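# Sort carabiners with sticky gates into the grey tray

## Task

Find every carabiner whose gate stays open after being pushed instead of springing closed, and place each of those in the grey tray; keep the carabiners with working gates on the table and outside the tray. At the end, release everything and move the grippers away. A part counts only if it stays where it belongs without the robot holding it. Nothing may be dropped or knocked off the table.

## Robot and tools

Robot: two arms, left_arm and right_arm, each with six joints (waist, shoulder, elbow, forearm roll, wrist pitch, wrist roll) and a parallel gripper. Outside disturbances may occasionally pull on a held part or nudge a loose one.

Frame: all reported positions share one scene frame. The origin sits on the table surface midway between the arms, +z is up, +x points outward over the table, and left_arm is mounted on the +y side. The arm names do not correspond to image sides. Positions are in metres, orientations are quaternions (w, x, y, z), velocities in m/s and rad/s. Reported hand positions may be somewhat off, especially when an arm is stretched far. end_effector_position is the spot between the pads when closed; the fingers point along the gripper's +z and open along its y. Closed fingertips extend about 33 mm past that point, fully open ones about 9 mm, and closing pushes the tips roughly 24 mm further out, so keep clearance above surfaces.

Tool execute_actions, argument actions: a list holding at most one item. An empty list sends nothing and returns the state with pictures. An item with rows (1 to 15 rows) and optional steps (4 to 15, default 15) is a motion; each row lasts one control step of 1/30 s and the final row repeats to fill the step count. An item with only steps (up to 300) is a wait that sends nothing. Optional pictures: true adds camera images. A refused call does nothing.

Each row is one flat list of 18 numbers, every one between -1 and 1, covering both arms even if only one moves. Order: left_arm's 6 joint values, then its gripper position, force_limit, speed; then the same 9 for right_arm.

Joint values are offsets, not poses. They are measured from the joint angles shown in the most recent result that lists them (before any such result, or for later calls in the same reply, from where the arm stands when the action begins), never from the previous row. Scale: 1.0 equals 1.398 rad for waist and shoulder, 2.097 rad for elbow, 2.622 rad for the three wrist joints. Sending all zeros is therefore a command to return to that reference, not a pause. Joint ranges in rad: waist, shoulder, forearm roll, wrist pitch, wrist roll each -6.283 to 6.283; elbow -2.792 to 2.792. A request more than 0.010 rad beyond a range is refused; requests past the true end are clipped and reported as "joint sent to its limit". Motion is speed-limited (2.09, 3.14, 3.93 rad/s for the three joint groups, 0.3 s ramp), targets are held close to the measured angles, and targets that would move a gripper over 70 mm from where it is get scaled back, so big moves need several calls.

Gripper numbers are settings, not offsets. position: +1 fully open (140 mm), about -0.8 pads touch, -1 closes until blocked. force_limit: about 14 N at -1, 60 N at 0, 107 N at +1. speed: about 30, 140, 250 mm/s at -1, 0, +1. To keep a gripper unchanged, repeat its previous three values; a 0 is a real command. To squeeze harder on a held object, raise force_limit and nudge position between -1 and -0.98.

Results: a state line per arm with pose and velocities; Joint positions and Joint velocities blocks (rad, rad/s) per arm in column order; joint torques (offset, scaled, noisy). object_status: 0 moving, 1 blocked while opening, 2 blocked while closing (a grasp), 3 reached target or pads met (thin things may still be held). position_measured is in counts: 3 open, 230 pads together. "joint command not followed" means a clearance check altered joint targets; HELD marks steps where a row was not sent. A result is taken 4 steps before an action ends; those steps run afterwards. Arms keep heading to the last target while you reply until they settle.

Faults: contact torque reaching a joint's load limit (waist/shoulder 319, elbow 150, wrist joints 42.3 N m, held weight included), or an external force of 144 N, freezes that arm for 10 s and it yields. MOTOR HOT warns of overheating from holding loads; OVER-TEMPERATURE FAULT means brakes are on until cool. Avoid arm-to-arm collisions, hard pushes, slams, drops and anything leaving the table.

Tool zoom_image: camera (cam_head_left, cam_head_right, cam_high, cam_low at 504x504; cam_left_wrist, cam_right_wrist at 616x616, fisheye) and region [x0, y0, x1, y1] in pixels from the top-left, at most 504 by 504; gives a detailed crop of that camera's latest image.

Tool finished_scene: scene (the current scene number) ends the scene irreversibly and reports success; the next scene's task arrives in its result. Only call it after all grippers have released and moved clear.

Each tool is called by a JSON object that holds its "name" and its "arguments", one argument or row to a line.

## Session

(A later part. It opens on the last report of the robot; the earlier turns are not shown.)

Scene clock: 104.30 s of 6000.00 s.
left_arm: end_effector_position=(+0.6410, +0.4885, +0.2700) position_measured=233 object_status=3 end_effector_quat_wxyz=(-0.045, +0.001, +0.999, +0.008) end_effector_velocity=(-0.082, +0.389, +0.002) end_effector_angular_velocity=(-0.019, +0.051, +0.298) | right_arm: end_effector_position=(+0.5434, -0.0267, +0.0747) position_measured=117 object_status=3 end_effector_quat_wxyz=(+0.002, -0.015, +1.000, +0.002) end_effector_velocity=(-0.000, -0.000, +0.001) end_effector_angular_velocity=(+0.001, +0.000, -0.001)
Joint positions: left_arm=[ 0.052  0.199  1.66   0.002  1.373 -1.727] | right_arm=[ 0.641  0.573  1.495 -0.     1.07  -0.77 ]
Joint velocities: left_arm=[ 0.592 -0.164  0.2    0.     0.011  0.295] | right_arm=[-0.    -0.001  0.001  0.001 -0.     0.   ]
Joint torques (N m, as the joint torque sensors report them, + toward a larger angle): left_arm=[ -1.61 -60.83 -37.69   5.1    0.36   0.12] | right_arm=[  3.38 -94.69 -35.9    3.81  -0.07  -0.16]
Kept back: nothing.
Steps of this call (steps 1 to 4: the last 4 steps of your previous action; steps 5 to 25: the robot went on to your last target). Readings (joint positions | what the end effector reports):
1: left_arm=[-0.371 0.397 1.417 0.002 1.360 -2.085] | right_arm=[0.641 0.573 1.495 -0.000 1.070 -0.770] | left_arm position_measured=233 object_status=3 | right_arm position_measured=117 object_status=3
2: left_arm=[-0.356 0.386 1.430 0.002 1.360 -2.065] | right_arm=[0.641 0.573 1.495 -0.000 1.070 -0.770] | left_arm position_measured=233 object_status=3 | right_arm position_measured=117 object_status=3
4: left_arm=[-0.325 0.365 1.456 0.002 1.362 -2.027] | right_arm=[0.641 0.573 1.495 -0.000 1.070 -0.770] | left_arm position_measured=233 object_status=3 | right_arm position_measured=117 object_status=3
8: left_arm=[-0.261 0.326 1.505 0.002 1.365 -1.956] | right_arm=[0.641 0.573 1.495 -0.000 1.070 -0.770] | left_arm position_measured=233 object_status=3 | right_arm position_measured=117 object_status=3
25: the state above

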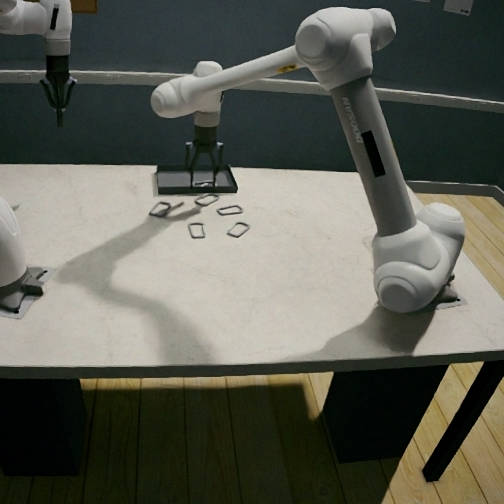

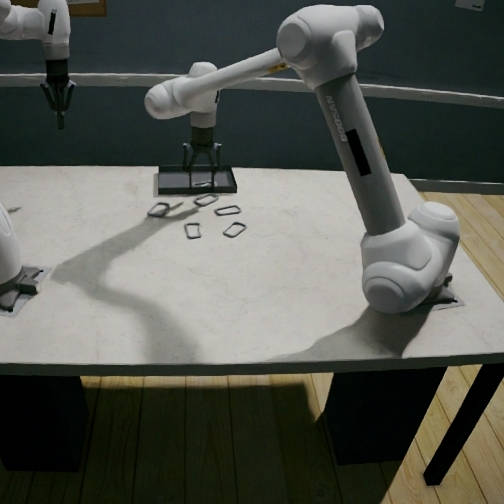

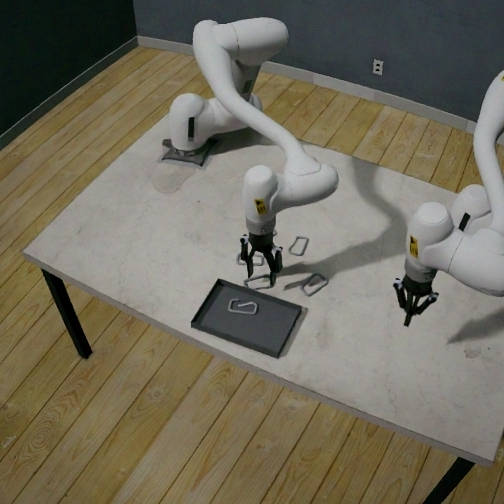

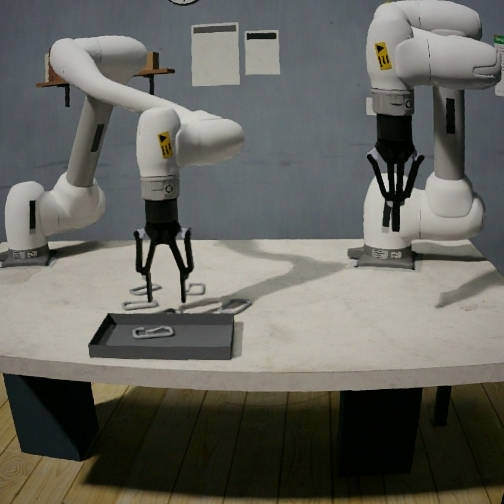

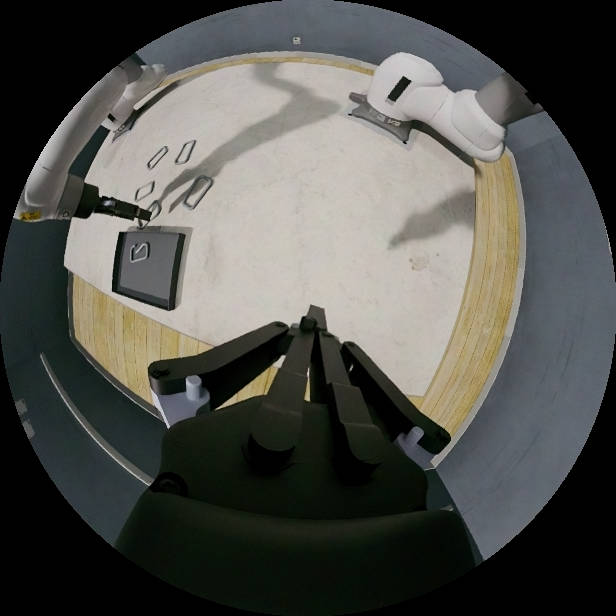

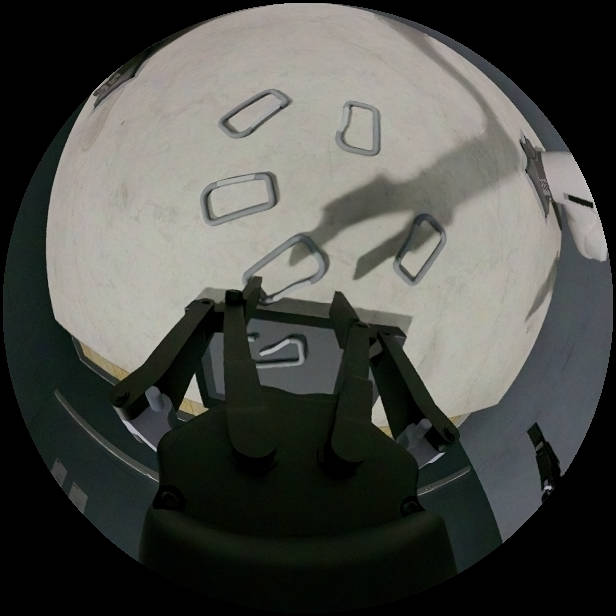

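{"name": "execute_actions", "arguments": {
  "actions": [
    {"rows":[[0,0,0,0,0,0,-0.9,0,0.5,0.092,0.09,-0.104,0,0.04,0.252,0.15,0,0]],"steps":15}
  ]
}}

{"name": "execute_actions", "arguments": {
  "actions": [
    {"steps":12}
  ],
  "pictures": true
}}

{"name": "zoom_image", "arguments": {
  "camera": "cam_right_wrist",
  "region": [180, 160, 440, 420]
}}

Scene clock: 104.97 s of 6000.00 s.
left_arm: end_effector_position=(+0.6282, +0.5578, +0.2703) position_measured=233 object_status=3 end_effector_quat_wxyz=(-0.048, -0.034, +0.998, +0.005) end_effector_velocity=(+0.093, -0.379, +0.001) end_effector_angular_velocity=(+0.021, -0.037, -0.392) | right_arm: end_effector_position=(+0.5186, +0.0665, +0.0755) position_measured=110 object_status=3 end_effector_quat_wxyz=(-0.001, +0.175, +0.985, -0.002) end_effector_velocity=(-0.115, +0.316, -0.004) end_effector_angular_velocity=(-0.030, +0.013, -1.293)
Joint positions: left_arm=[ 0.161  0.177  1.687  0.002  1.375 -1.687] | right_arm=[ 0.733  0.662  1.339 -0.     1.144 -0.298]
Joint velocities: left_arm=[-0.612  0.119 -0.147  0.001 -0.008 -0.221] | right_arm=[ 0.318  0.31  -0.534 -0.     0.256  1.611]
Joint torques (N m, as the joint torque sensors report them, + toward a larger angle): left_arm=[  2.53 -58.69 -36.99   5.1    0.48   0.16] | right_arm=[   2.58 -104.84  -35.69    3.77    0.37   -0.03]
Steps of this call (steps 1 to 9: the robot went on to your last target; steps 10 to 20: the first 11 steps of this action). Readings (joint positions | what the end effector reports):
10: left_arm=[0.260 0.154 1.716 0.002 1.376 -1.645] | right_arm=[0.641 0.573 1.495 -0.000 1.070 -0.770] | left_arm position_measured=233 object_status=3 | right_arm position_measured=117 object_status=0
11: left_arm=[0.278 0.151 1.719 0.002 1.376 -1.640] | right_arm=[0.642 0.574 1.493 -0.000 1.071 -0.763] | left_arm position_measured=233 object_status=3 | right_arm position_measured=114 object_status=0
13: left_arm=[0.293 0.150 1.720 0.002 1.376 -1.638] | right_arm=[0.653 0.584 1.474 -0.000 1.080 -0.707] | left_arm position_measured=233 object_status=3 | right_arm position_measured=110 object_status=0
17: left_arm=[0.231 0.164 1.702 0.002 1.375 -1.664] | right_arm=[0.699 0.629 1.396 -0.000 1.117 -0.471] | left_arm position_measured=233 object_status=3 | right_arm position_measured=110 object_status=3
20: the state above

Scene clock: 105.37 s of 6000.00 s.
left_arm: end_effector_position=(+0.6410, +0.4888, +0.2701) position_measured=233 object_status=3 end_effector_quat_wxyz=(-0.045, +0.000, +0.999, +0.008) end_effector_velocity=(+0.000, -0.004, +0.000) end_effector_angular_velocity=(+0.000, -0.000, -0.005) | right_arm: end_effector_position=(+0.5043, +0.1027, +0.0749) position_measured=110 object_status=3 end_effector_quat_wxyz=(-0.001, +0.249, +0.969, -0.004) end_effector_velocity=(-0.000, +0.001, -0.001) end_effector_angular_velocity=(-0.002, +0.000, -0.003)
Joint positions: left_arm=[ 0.052  0.199  1.66   0.002  1.373 -1.727] | right_arm=[ 0.77   0.698  1.277 -0.     1.174 -0.11 ]
Joint velocities: left_arm=[-0.007  0.001 -0.002  0.     0.    -0.002] | right_arm=[ 0.001  0.002 -0.001 -0.001  0.     0.005]
Joint torques (N m, as the joint torque sensors report them, + toward a larger angle): left_arm=[  0.58 -57.48 -37.53   5.11   0.29   0.24] | right_arm=[   3.64 -106.28  -37.61    4.23    0.08   -0.38]
Kept back: nothing.
Steps of this call (steps 1 to 4: the last 4 steps of your previous action; steps 5 to 12: the robot went on to your last target). Readings (joint positions | what the end effector reports):
1: left_arm=[0.140 0.181 1.682 0.002 1.374 -1.695] | right_arm=[0.743 0.672 1.322 -0.000 1.153 -0.246] | left_arm position_measured=233 object_status=3 | right_arm position_measured=110 object_status=3
2: left_arm=[0.120 0.185 1.677 0.002 1.374 -1.702] | right_arm=[0.752 0.681 1.307 -0.000 1.160 -0.201] | left_arm position_measured=233 object_status=3 | right_arm position_measured=110 object_status=3
4: left_arm=[0.083 0.193 1.668 0.002 1.374 -1.716] | right_arm=[0.764 0.693 1.287 -0.000 1.170 -0.139] | left_arm position_measured=233 object_status=3 | right_arm position_measured=110 object_status=3
8: left_arm=[0.054 0.199 1.661 0.002 1.373 -1.726] | right_arm=[0.769 0.698 1.278 -0.000 1.174 -0.112] | left_arm position_measured=233 object_status=3 | right_arm position_measured=110 object_status=3
12: the state above

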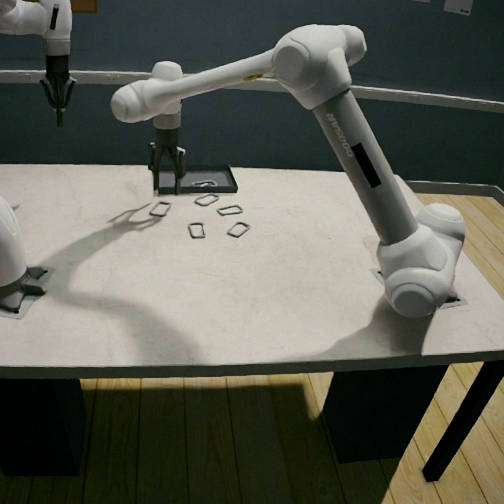

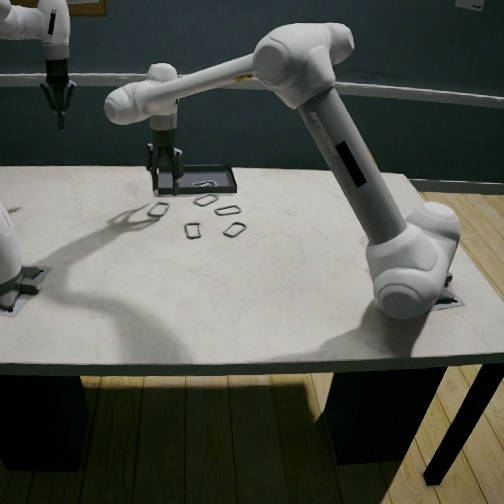

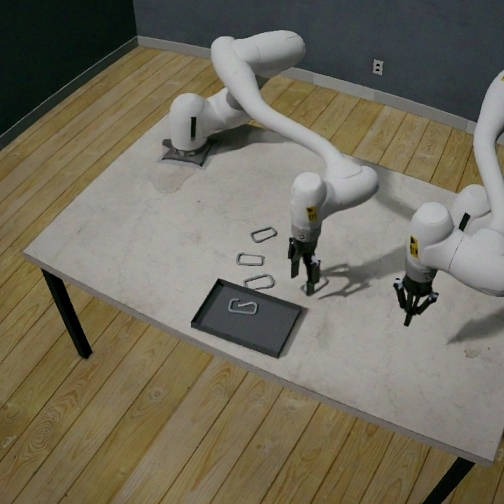

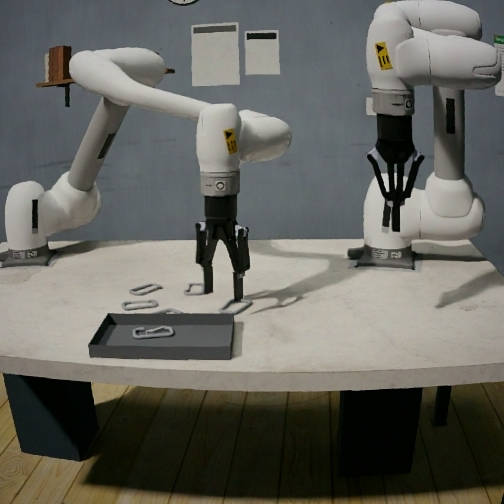

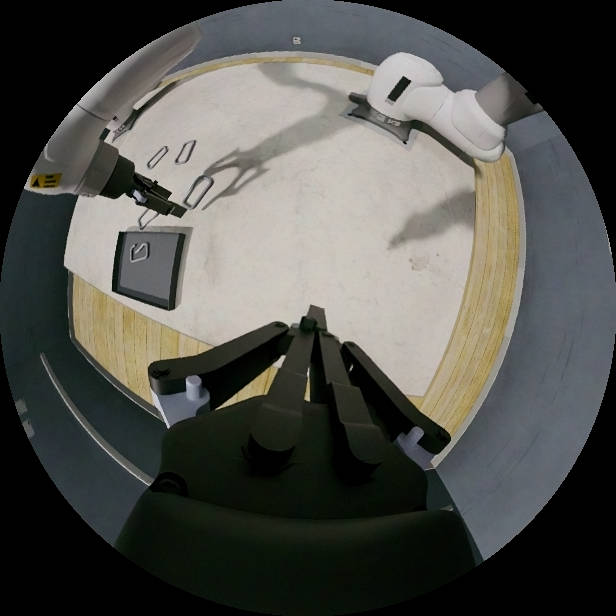

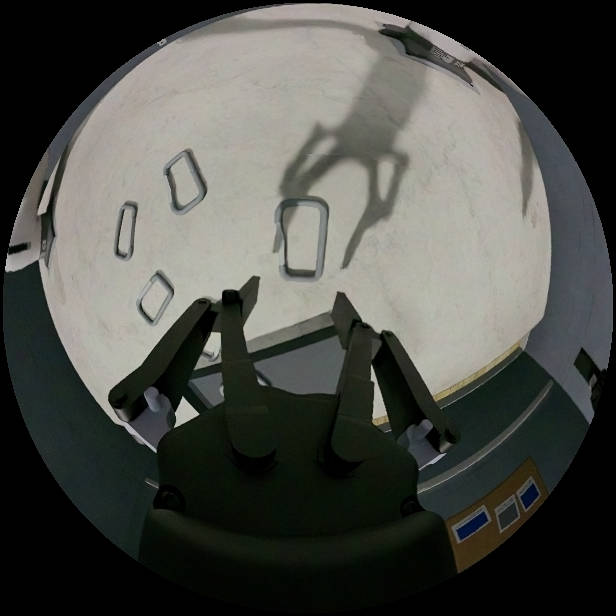

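Region (180, 160, 440, 420) of cam_right_wrist's 616x616 image, scaled by 1.938, with more detail than that image has.

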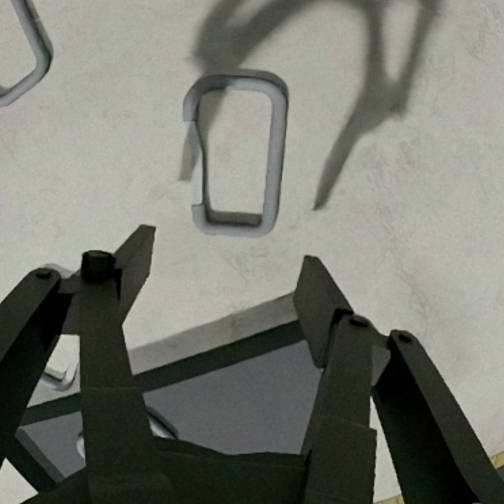

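{"name": "execute_actions", "arguments": {
  "actions": [
    {"rows":[[0,0,0,0,0,0,-0.9,0,0.5,0.0313,0.0099,0.007,0,-0.0109,0.0167,0.15,0,0]],"steps":15}
  ],
  "pictures": true
}}

{"name": "zoom_image", "arguments": {
  "camera": "cam_right_wrist",
  "region": [190, 180, 410, 400]
}}

Scene clock: 106.23 s of 6000.00 s.
left_arm: end_effector_position=(+0.6410, +0.4888, +0.2700) position_measured=233 object_status=3 end_effector_quat_wxyz=(-0.045, +0.000, +0.999, +0.008) end_effector_velocity=(-0.000, +0.000, +0.000) end_effector_angular_velocity=(+0.000, -0.000, -0.000) | right_arm: end_effector_position=(+0.4708, +0.1235, +0.0550) position_measured=110 object_status=3 end_effector_quat_wxyz=(-0.001, +0.249, +0.969, -0.004) end_effector_velocity=(-0.005, +0.003, -0.004) end_effector_angular_velocity=(-0.001, +0.000, -0.001)
Joint positions: left_arm=[ 0.052  0.199  1.66   0.002  1.373 -1.727] | right_arm=[ 0.813  0.712  1.292 -0.     1.146 -0.067]
Joint velocities: left_arm=[-0.    -0.001  0.     0.     0.     0.   ] | right_arm=[ 0.006  0.003  0.003  0.    -0.005  0.007]
Joint torques (N m, as the joint torque sensors report them, + toward a larger angle): left_arm=[ -0.33 -59.49 -38.36   5.06   0.34  -0.01] | right_arm=[   4.97 -107.46  -36.73    4.12   -0.35   -0.31]
Steps of this call (steps 1 to 15: the robot went on to your last target; steps 16 to 26: the first 11 steps of this action). Readings (joint positions | what the end effector reports):
16: left_arm=[0.052 0.199 1.660 0.002 1.373 -1.727] | right_arm=[0.770 0.698 1.277 -0.000 1.174 -0.110] | left_arm position_measured=233 object_status=3 | right_arm position_measured=110 object_status=3
17: left_arm=[0.052 0.199 1.660 0.002 1.373 -1.727] | right_arm=[0.773 0.699 1.278 -0.000 1.173 -0.106] | left_arm position_measured=233 object_status=3 | right_arm position_measured=110 object_status=3
19: left_arm=[0.052 0.199 1.660 0.002 1.373 -1.727] | right_arm=[0.794 0.706 1.285 -0.000 1.158 -0.085] | left_arm position_measured=233 object_status=3 | right_arm position_measured=110 object_status=3
23: left_arm=[0.052 0.199 1.660 0.002 1.373 -1.727] | right_arm=[0.811 0.711 1.291 -0.000 1.147 -0.068] | left_arm position_measured=233 object_status=3 | right_arm position_measured=110 object_status=3
26: the state above

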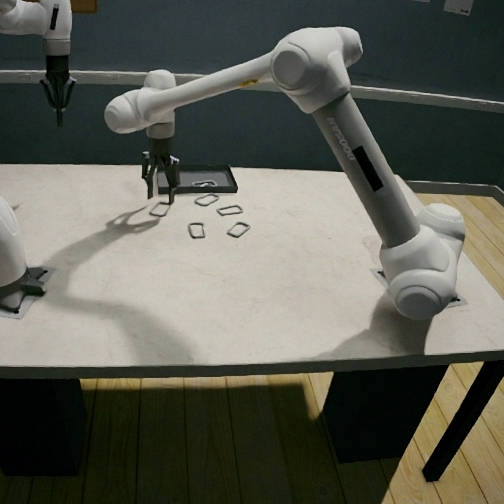

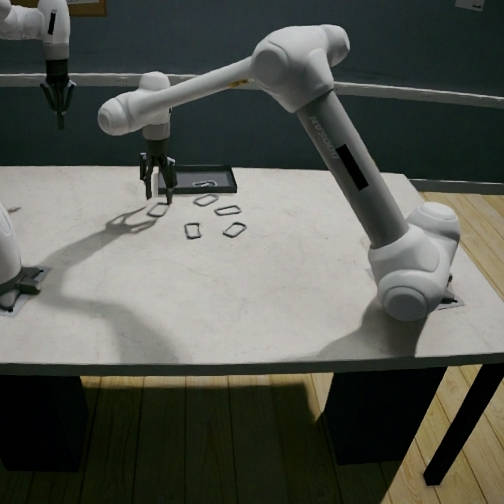

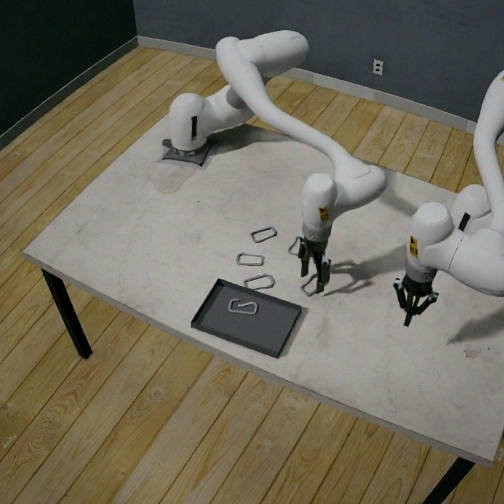

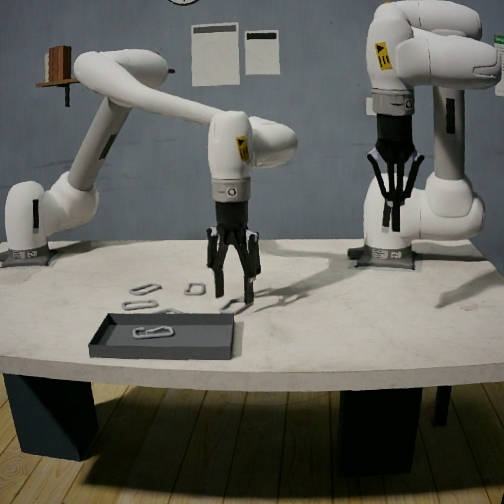

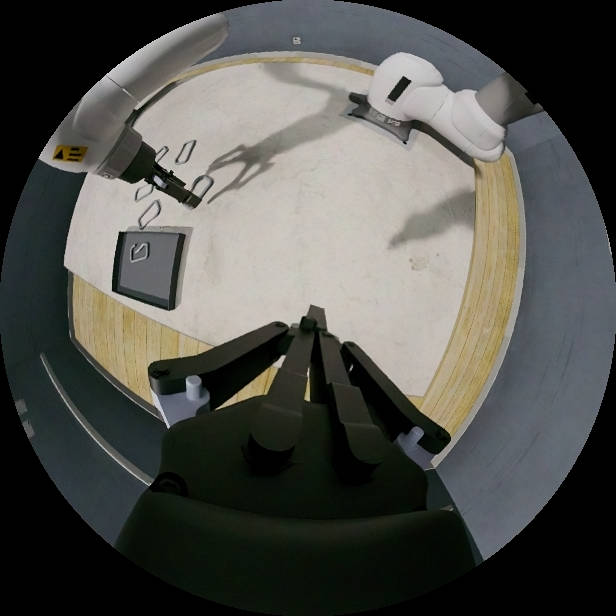

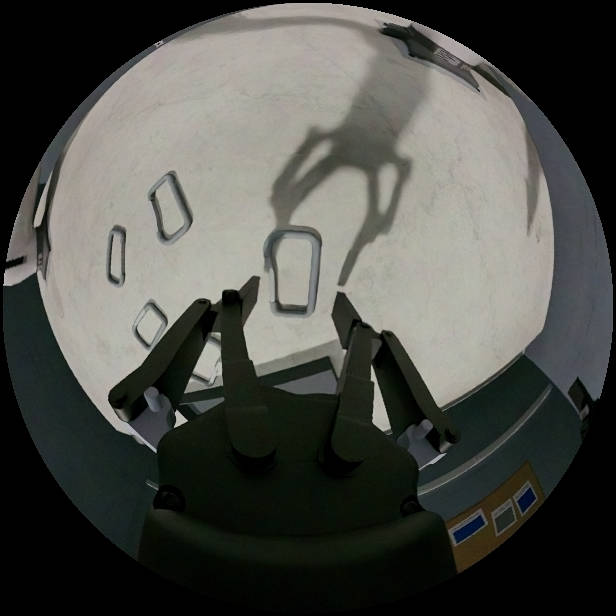

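Region (190, 180, 410, 400) of cam_right_wrist's 616x616 image, scaled by 2.291, with more detail than that image has.

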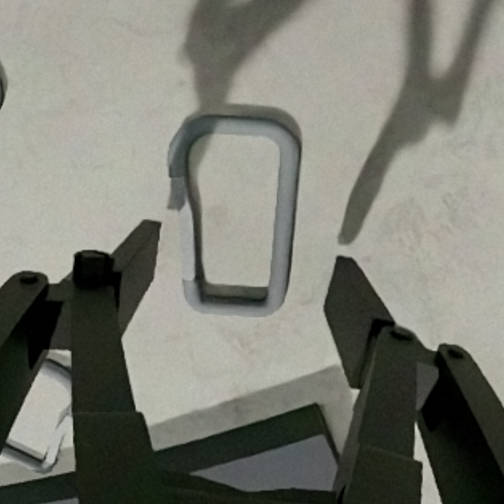

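{"name": "execute_actions", "arguments": {
  "actions": [
    {"rows":[[0,0,0,0,0,0,-0.9,0,0.5,0.0046,0.002,0.0068,0,-0.0067,0.0025,0.15,0,0]],"steps":13}
  ],
  "pictures": true
}}

{"name": "zoom_image", "arguments": {
  "camera": "cam_right_wrist",
  "region": [190, 180, 410, 400]
}}

Scene clock: 106.83 s of 6000.00 s.
left_arm: end_effector_position=(+0.6410, +0.4888, +0.2700) position_measured=233 object_status=3 end_effector_quat_wxyz=(-0.045, +0.000, +0.999, +0.008) end_effector_velocity=(+0.000, +0.001, -0.000) end_effector_angular_velocity=(+0.000, -0.000, +0.003) | right_arm: end_effector_position=(+0.4645, +0.1242, +0.0456) position_measured=110 object_status=3 end_effector_quat_wxyz=(-0.001, +0.249, +0.969, -0.004) end_effector_velocity=(-0.002, -0.000, -0.003) end_effector_angular_velocity=(+0.000, -0.001, -0.000)
Joint positions: left_arm=[ 0.052  0.199  1.66   0.002  1.373 -1.727] | right_arm=[ 0.819  0.715  1.305 -0.     1.129 -0.06 ]
Joint velocities: left_arm=[ 0.001  0.    -0.     0.    -0.    -0.002] | right_arm=[ 0.002  0.     0.006 -0.    -0.007  0.002]
Joint torques (N m, as the joint torque sensors report them, + toward a larger angle): left_arm=[  0.5  -59.03 -37.59   5.03   0.42   0.02] | right_arm=[   2.5  -108.33  -37.15    4.16   -0.33   -0.32]
Steps of this call (steps 1 to 4: the last 4 steps of your previous action; steps 5 to 9: the robot went on to your last target; steps 10 to 18: the first 9 steps of this action). Readings (joint positions | what the end effector reports):
10: left_arm=[0.052 0.199 1.660 0.002 1.373 -1.727] | right_arm=[0.813 0.712 1.292 -0.000 1.146 -0.066] | left_arm position_measured=233 object_status=3 | right_arm position_measured=110 object_status=3
11: left_arm=[0.052 0.199 1.660 0.002 1.373 -1.727] | right_arm=[0.814 0.712 1.295 -0.000 1.142 -0.065] | left_arm position_measured=233 object_status=3 | right_arm position_measured=110 object_status=3
13: left_arm=[0.052 0.199 1.660 0.002 1.373 -1.727] | right_arm=[0.817 0.714 1.302 -0.000 1.134 -0.062] | left_arm position_measured=233 object_status=3 | right_arm position_measured=110 object_status=3
17: left_arm=[0.052 0.199 1.660 0.002 1.373 -1.727] | right_arm=[0.819 0.715 1.305 -0.000 1.129 -0.061] | left_arm position_measured=233 object_status=3 | right_arm position_measured=110 object_status=3
18: the state above

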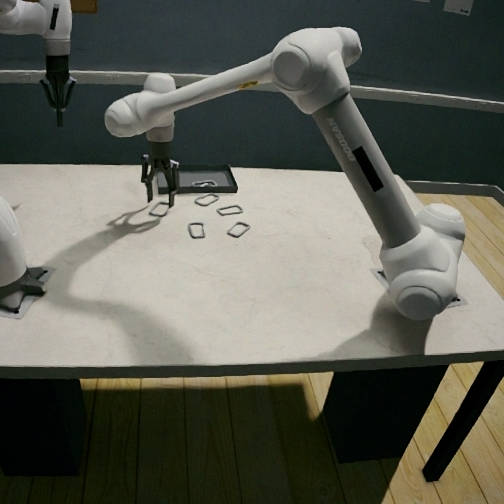

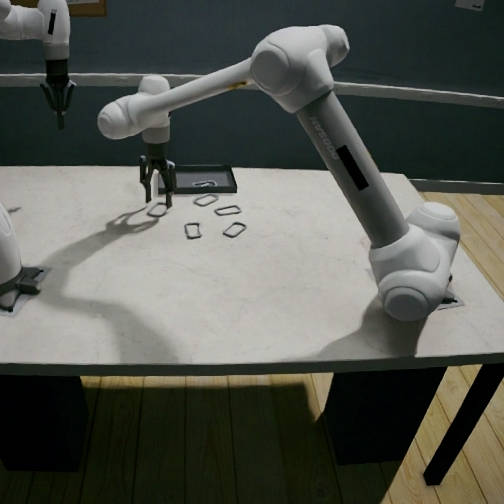

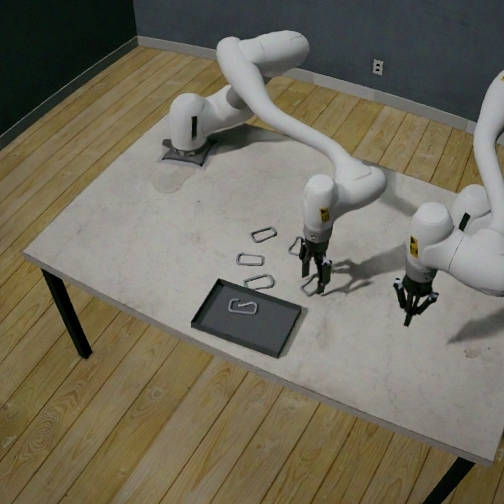

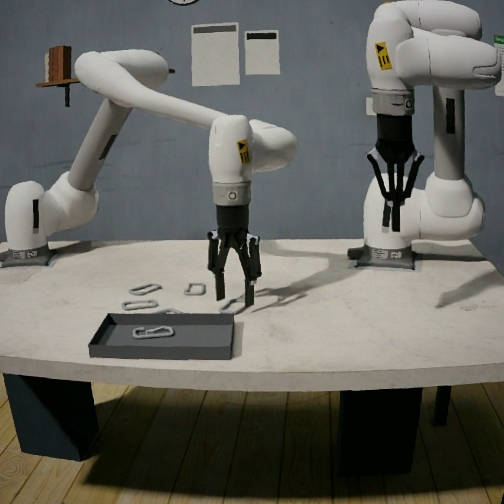

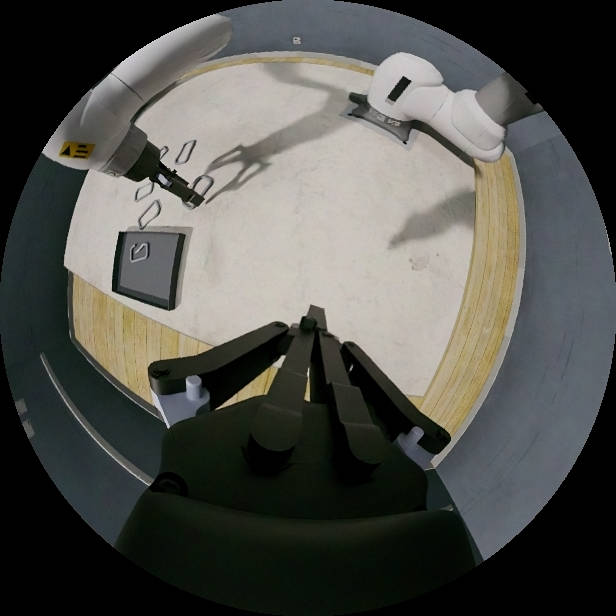

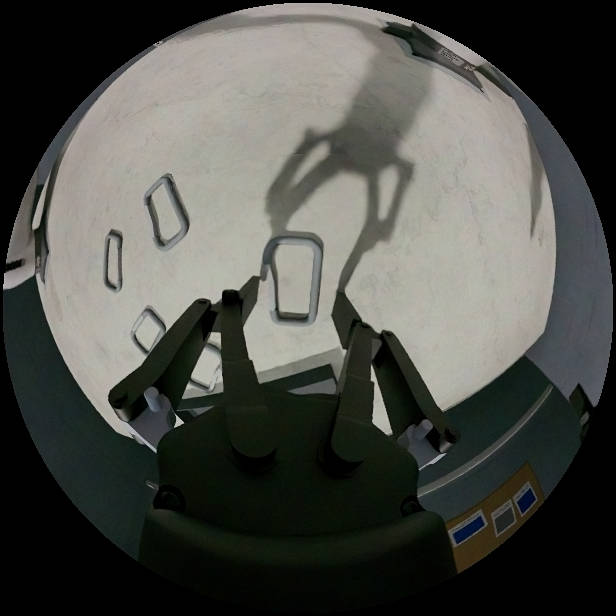

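Region (190, 180, 410, 400) of cam_right_wrist's 616x616 image, scaled by 2.291, with more detail than that image has.

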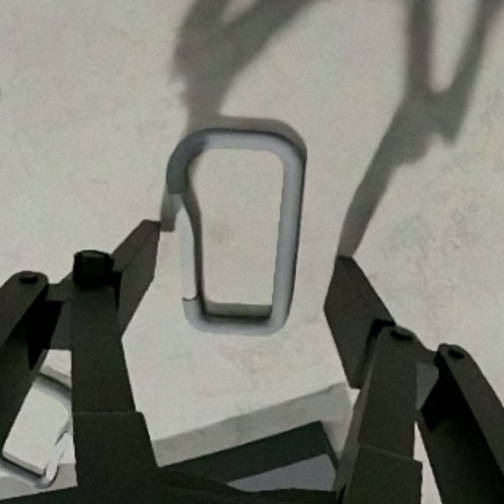

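{"name": "execute_actions", "arguments": {
  "actions": [
    {"rows":[[0,0,0,0,0,0,-0.9,0,0.5,0,0.004,0.0028,0,-0.0044,0,0.15,0,0]],"steps":12}
  ]
}}

{"name": "execute_actions", "arguments": {
  "actions": [
    {"rows":[[0,0,0,0,0,0,-0.9,0,0.5,0,0,0,0,0,0,-0.15,-0.6,-0.3]],"steps":15}
  ]
}}

{"name": "execute_actions", "arguments": {
  "actions": [
    {"rows":[[0,0,0,0,0,0,-0.9,0,0.5,0,-0.0003,0,0,0.00015,0,-0.28,0,-0.8]],"steps":15}
  ],
  "pictures": true
}}

{"name": "zoom_image", "arguments": {
  "camera": "cam_right_wrist",
  "region": [190, 180, 410, 400]
}}

Scene clock: 107.43 s of 6000.00 s.
left_arm: end_effector_position=(+0.6410, +0.4888, +0.2700) position_measured=233 object_status=3 end_effector_quat_wxyz=(-0.045, +0.000, +0.999, +0.008) end_effector_velocity=(+0.000, +0.000, -0.000) end_effector_angular_velocity=(+0.000, +0.001, +0.001) | right_arm: end_effector_position=(+0.4643, +0.1242, +0.0379) position_measured=110 object_status=3 end_effector_quat_wxyz=(-0.001, +0.249, +0.969, -0.004) end_effector_velocity=(-0.000, -0.000, -0.007) end_effector_angular_velocity=(-0.001, +0.001, -0.000)
Joint positions: left_arm=[ 0.052  0.199  1.66   0.002  1.373 -1.727] | right_arm=[ 0.819  0.72   1.311 -0.     1.118 -0.06 ]
Joint velocities: left_arm=[-0.     0.001 -0.     0.     0.    -0.001] | right_arm=[-0.     0.005  0.004  0.    -0.007 -0.   ]
Joint torques (N m, as the joint torque sensors report them, + toward a larger angle): left_arm=[ -0.44 -58.29 -38.     5.11   0.36   0.06] | right_arm=[   4.7  -105.39  -35.12    4.05   -0.29   -0.1 ]
Steps of this call (steps 1 to 4: the last 4 steps of your previous action; steps 5 to 10: the robot went on to your last target; steps 11 to 18: the first 8 steps of this action). Readings (joint positions | what the end effector reports):
11: left_arm=[0.052 0.199 1.660 0.002 1.373 -1.727] | right_arm=[0.819 0.715 1.306 -0.000 1.129 -0.060] | left_arm position_measured=233 object_status=3 | right_arm position_measured=110 object_status=3
12: left_arm=[0.052 0.199 1.660 0.002 1.373 -1.727] | right_arm=[0.819 0.716 1.307 -0.000 1.126 -0.060] | left_arm position_measured=233 object_status=3 | right_arm position_measured=110 object_status=3
14: left_arm=[0.052 0.199 1.660 0.002 1.373 -1.727] | right_arm=[0.819 0.719 1.310 -0.000 1.121 -0.060] | left_arm position_measured=233 object_status=3 | right_arm position_measured=110 object_status=3
18: the state above

Scene clock: 107.93 s of 6000.00 s.
left_arm: end_effector_position=(+0.6410, +0.4888, +0.2700) position_measured=233 object_status=3 end_effector_quat_wxyz=(-0.045, +0.000, +0.999, +0.008) end_effector_velocity=(-0.000, +0.000, +0.001) end_effector_angular_velocity=(-0.000, -0.001, -0.001) | right_arm: end_effector_position=(+0.4643, +0.1242, +0.0376) position_measured=148 object_status=0 end_effector_quat_wxyz=(-0.001, +0.249, +0.969, -0.004) end_effector_velocity=(+0.000, -0.000, -0.001) end_effector_angular_velocity=(-0.001, +0.001, +0.000)
Joint positions: left_arm=[ 0.052  0.199  1.66   0.002  1.373 -1.727] | right_arm=[ 0.819  0.72   1.311 -0.     1.118 -0.06 ]
Joint velocities: left_arm=[ 0.001 -0.001 -0.    -0.     0.     0.001] | right_arm=[-0.001  0.001  0.     0.    -0.001 -0.001]
Joint torques (N m, as the joint torque sensors report them, + toward a larger angle): left_arm=[ -0.4  -58.9  -37.63   5.03   0.34  -0.12] | right_arm=[  3.09 -95.25 -29.27   4.47   0.65  -0.36]
Steps of this call (steps 1 to 4: the last 4 steps of your previous action; steps 5 to 15: the first 11 steps of this action, its rows measured from where the robot was after step 4). Readings (joint positions | what the end effector reports):
4: left_arm=[0.052 0.199 1.660 0.002 1.373 -1.727] | right_arm=[0.819 0.720 1.311 -0.000 1.118 -0.060] | left_arm position_measured=233 object_status=3 | right_arm position_measured=110 object_status=3
5: left_arm=[0.052 0.199 1.660 0.002 1.373 -1.727] | right_arm=[0.819 0.720 1.311 -0.000 1.118 -0.060] | left_arm position_measured=233 object_status=3 | right_arm position_measured=110 object_status=0
6: left_arm=[0.052 0.199 1.660 0.002 1.373 -1.727] | right_arm=[0.819 0.720 1.311 -0.000 1.118 -0.060] | left_arm position_measured=233 object_status=3 | right_arm position_measured=112 object_status=0
8: left_arm=[0.052 0.199 1.660 0.002 1.373 -1.727] | right_arm=[0.819 0.720 1.311 -0.000 1.118 -0.060] | left_arm position_measured=233 object_status=3 | right_arm position_measured=123 object_status=0
12: left_arm=[0.052 0.199 1.660 0.002 1.373 -1.727] | right_arm=[0.819 0.720 1.311 -0.000 1.118 -0.060] | left_arm position_measured=233 object_status=3 | right_arm position_measured=146 object_status=0
15: the state above

Scene clock: 108.43 s of 6000.00 s.
left_arm: end_effector_position=(+0.6410, +0.4888, +0.2700) position_measured=233 object_status=3 end_effector_quat_wxyz=(-0.045, +0.000, +0.999, +0.008) end_effector_velocity=(+0.000, +0.000, -0.000) end_effector_angular_velocity=(+0.000, +0.001, -0.000) | right_arm: end_effector_position=(+0.4643, +0.1242, +0.0380) position_measured=164 object_status=0 end_effector_quat_wxyz=(-0.001, +0.249, +0.969, -0.003) end_effector_velocity=(+0.000, +0.000, +0.001) end_effector_angular_velocity=(+0.000, +0.000, +0.000)
Joint positions: left_arm=[ 0.052  0.199  1.66   0.002  1.373 -1.727] | right_arm=[ 0.819  0.72   1.311 -0.     1.118 -0.06 ]
Joint velocities: left_arm=[ 0.     0.001  0.     0.    -0.     0.001] | right_arm=[-0. -0. -0.  0.  0. -0.]
Joint torques (N m, as the joint torque sensors report them, + toward a larger angle): left_arm=[ -0.15 -58.44 -37.55   5.09   0.35  -0.03] | right_arm=[  2.63 -75.24 -14.71   4.14   3.34  -0.31]
Steps of this call (steps 1 to 4: the last 4 steps of your previous action; steps 5 to 15: the first 11 steps of this action, its rows measured from where the robot was after step 4). Readings (joint positions | what the end effector reports):
4: left_arm=[0.052 0.199 1.660 0.002 1.373 -1.727] | right_arm=[0.819 0.720 1.311 -0.000 1.118 -0.060] | left_arm position_measured=233 object_status=3 | right_arm position_measured=148 object_status=3
5: left_arm=[0.052 0.199 1.660 0.002 1.373 -1.727] | right_arm=[0.819 0.720 1.311 -0.000 1.118 -0.060] | left_arm position_measured=233 object_status=3 | right_arm position_measured=148 object_status=0
6: left_arm=[0.052 0.199 1.660 0.002 1.373 -1.727] | right_arm=[0.819 0.720 1.311 -0.000 1.118 -0.060] | left_arm position_measured=233 object_status=3 | right_arm position_measured=149 object_status=0
8: left_arm=[0.052 0.199 1.660 0.002 1.373 -1.727] | right_arm=[0.819 0.720 1.311 -0.000 1.118 -0.060] | left_arm position_measured=233 object_status=3 | right_arm position_measured=155 object_status=0
12: left_arm=[0.052 0.199 1.660 0.002 1.373 -1.727] | right_arm=[0.819 0.720 1.311 -0.000 1.118 -0.060] | left_arm position_measured=233 object_status=3 | right_arm position_measured=164 object_status=0
15: the state above

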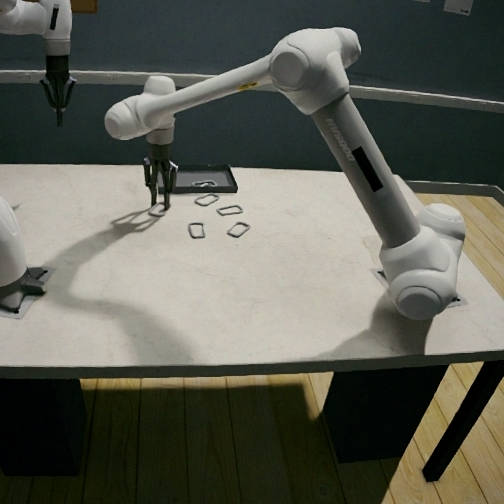

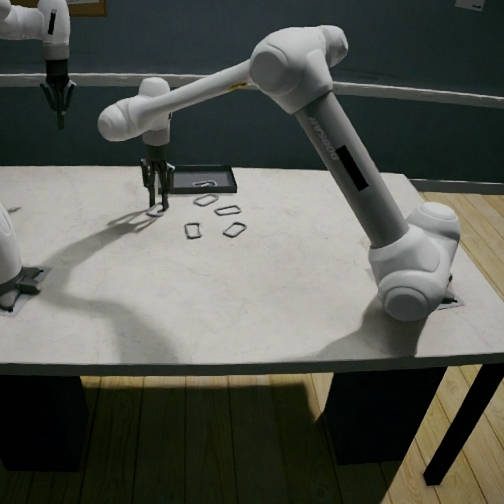

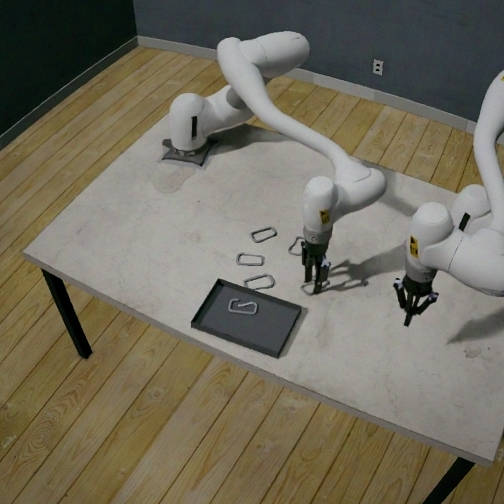

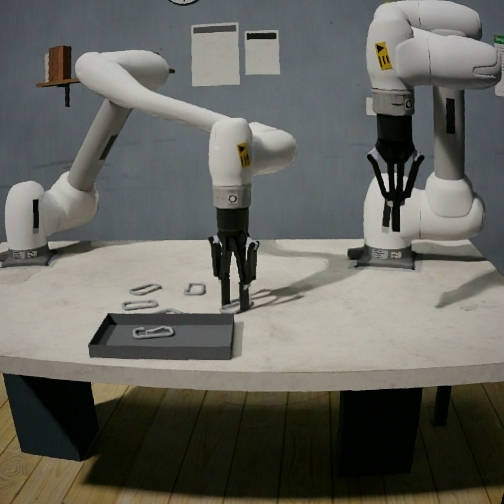

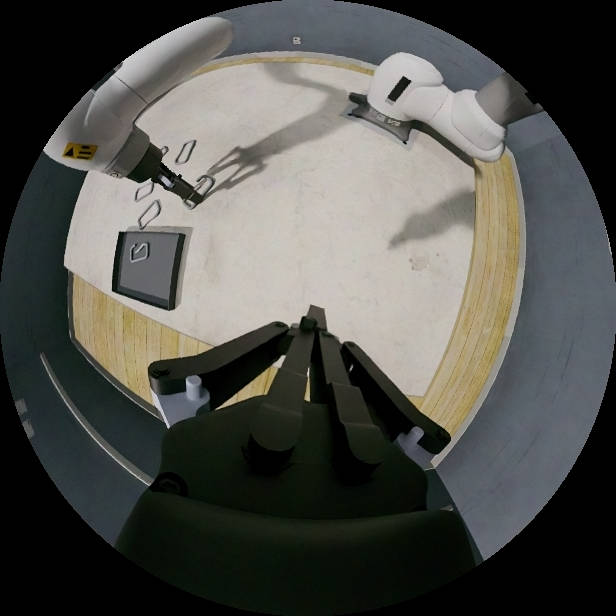

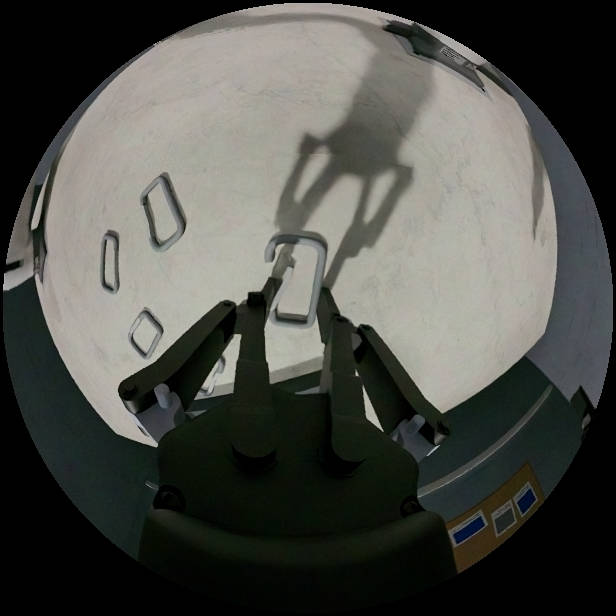

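Region (190, 180, 410, 400) of cam_right_wrist's 616x616 image, scaled by 2.291, with more detail than that image has.

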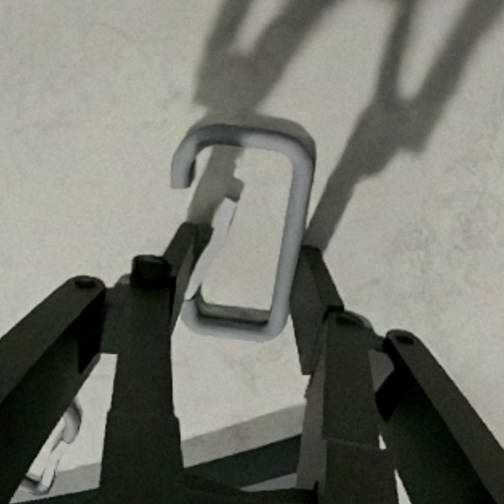

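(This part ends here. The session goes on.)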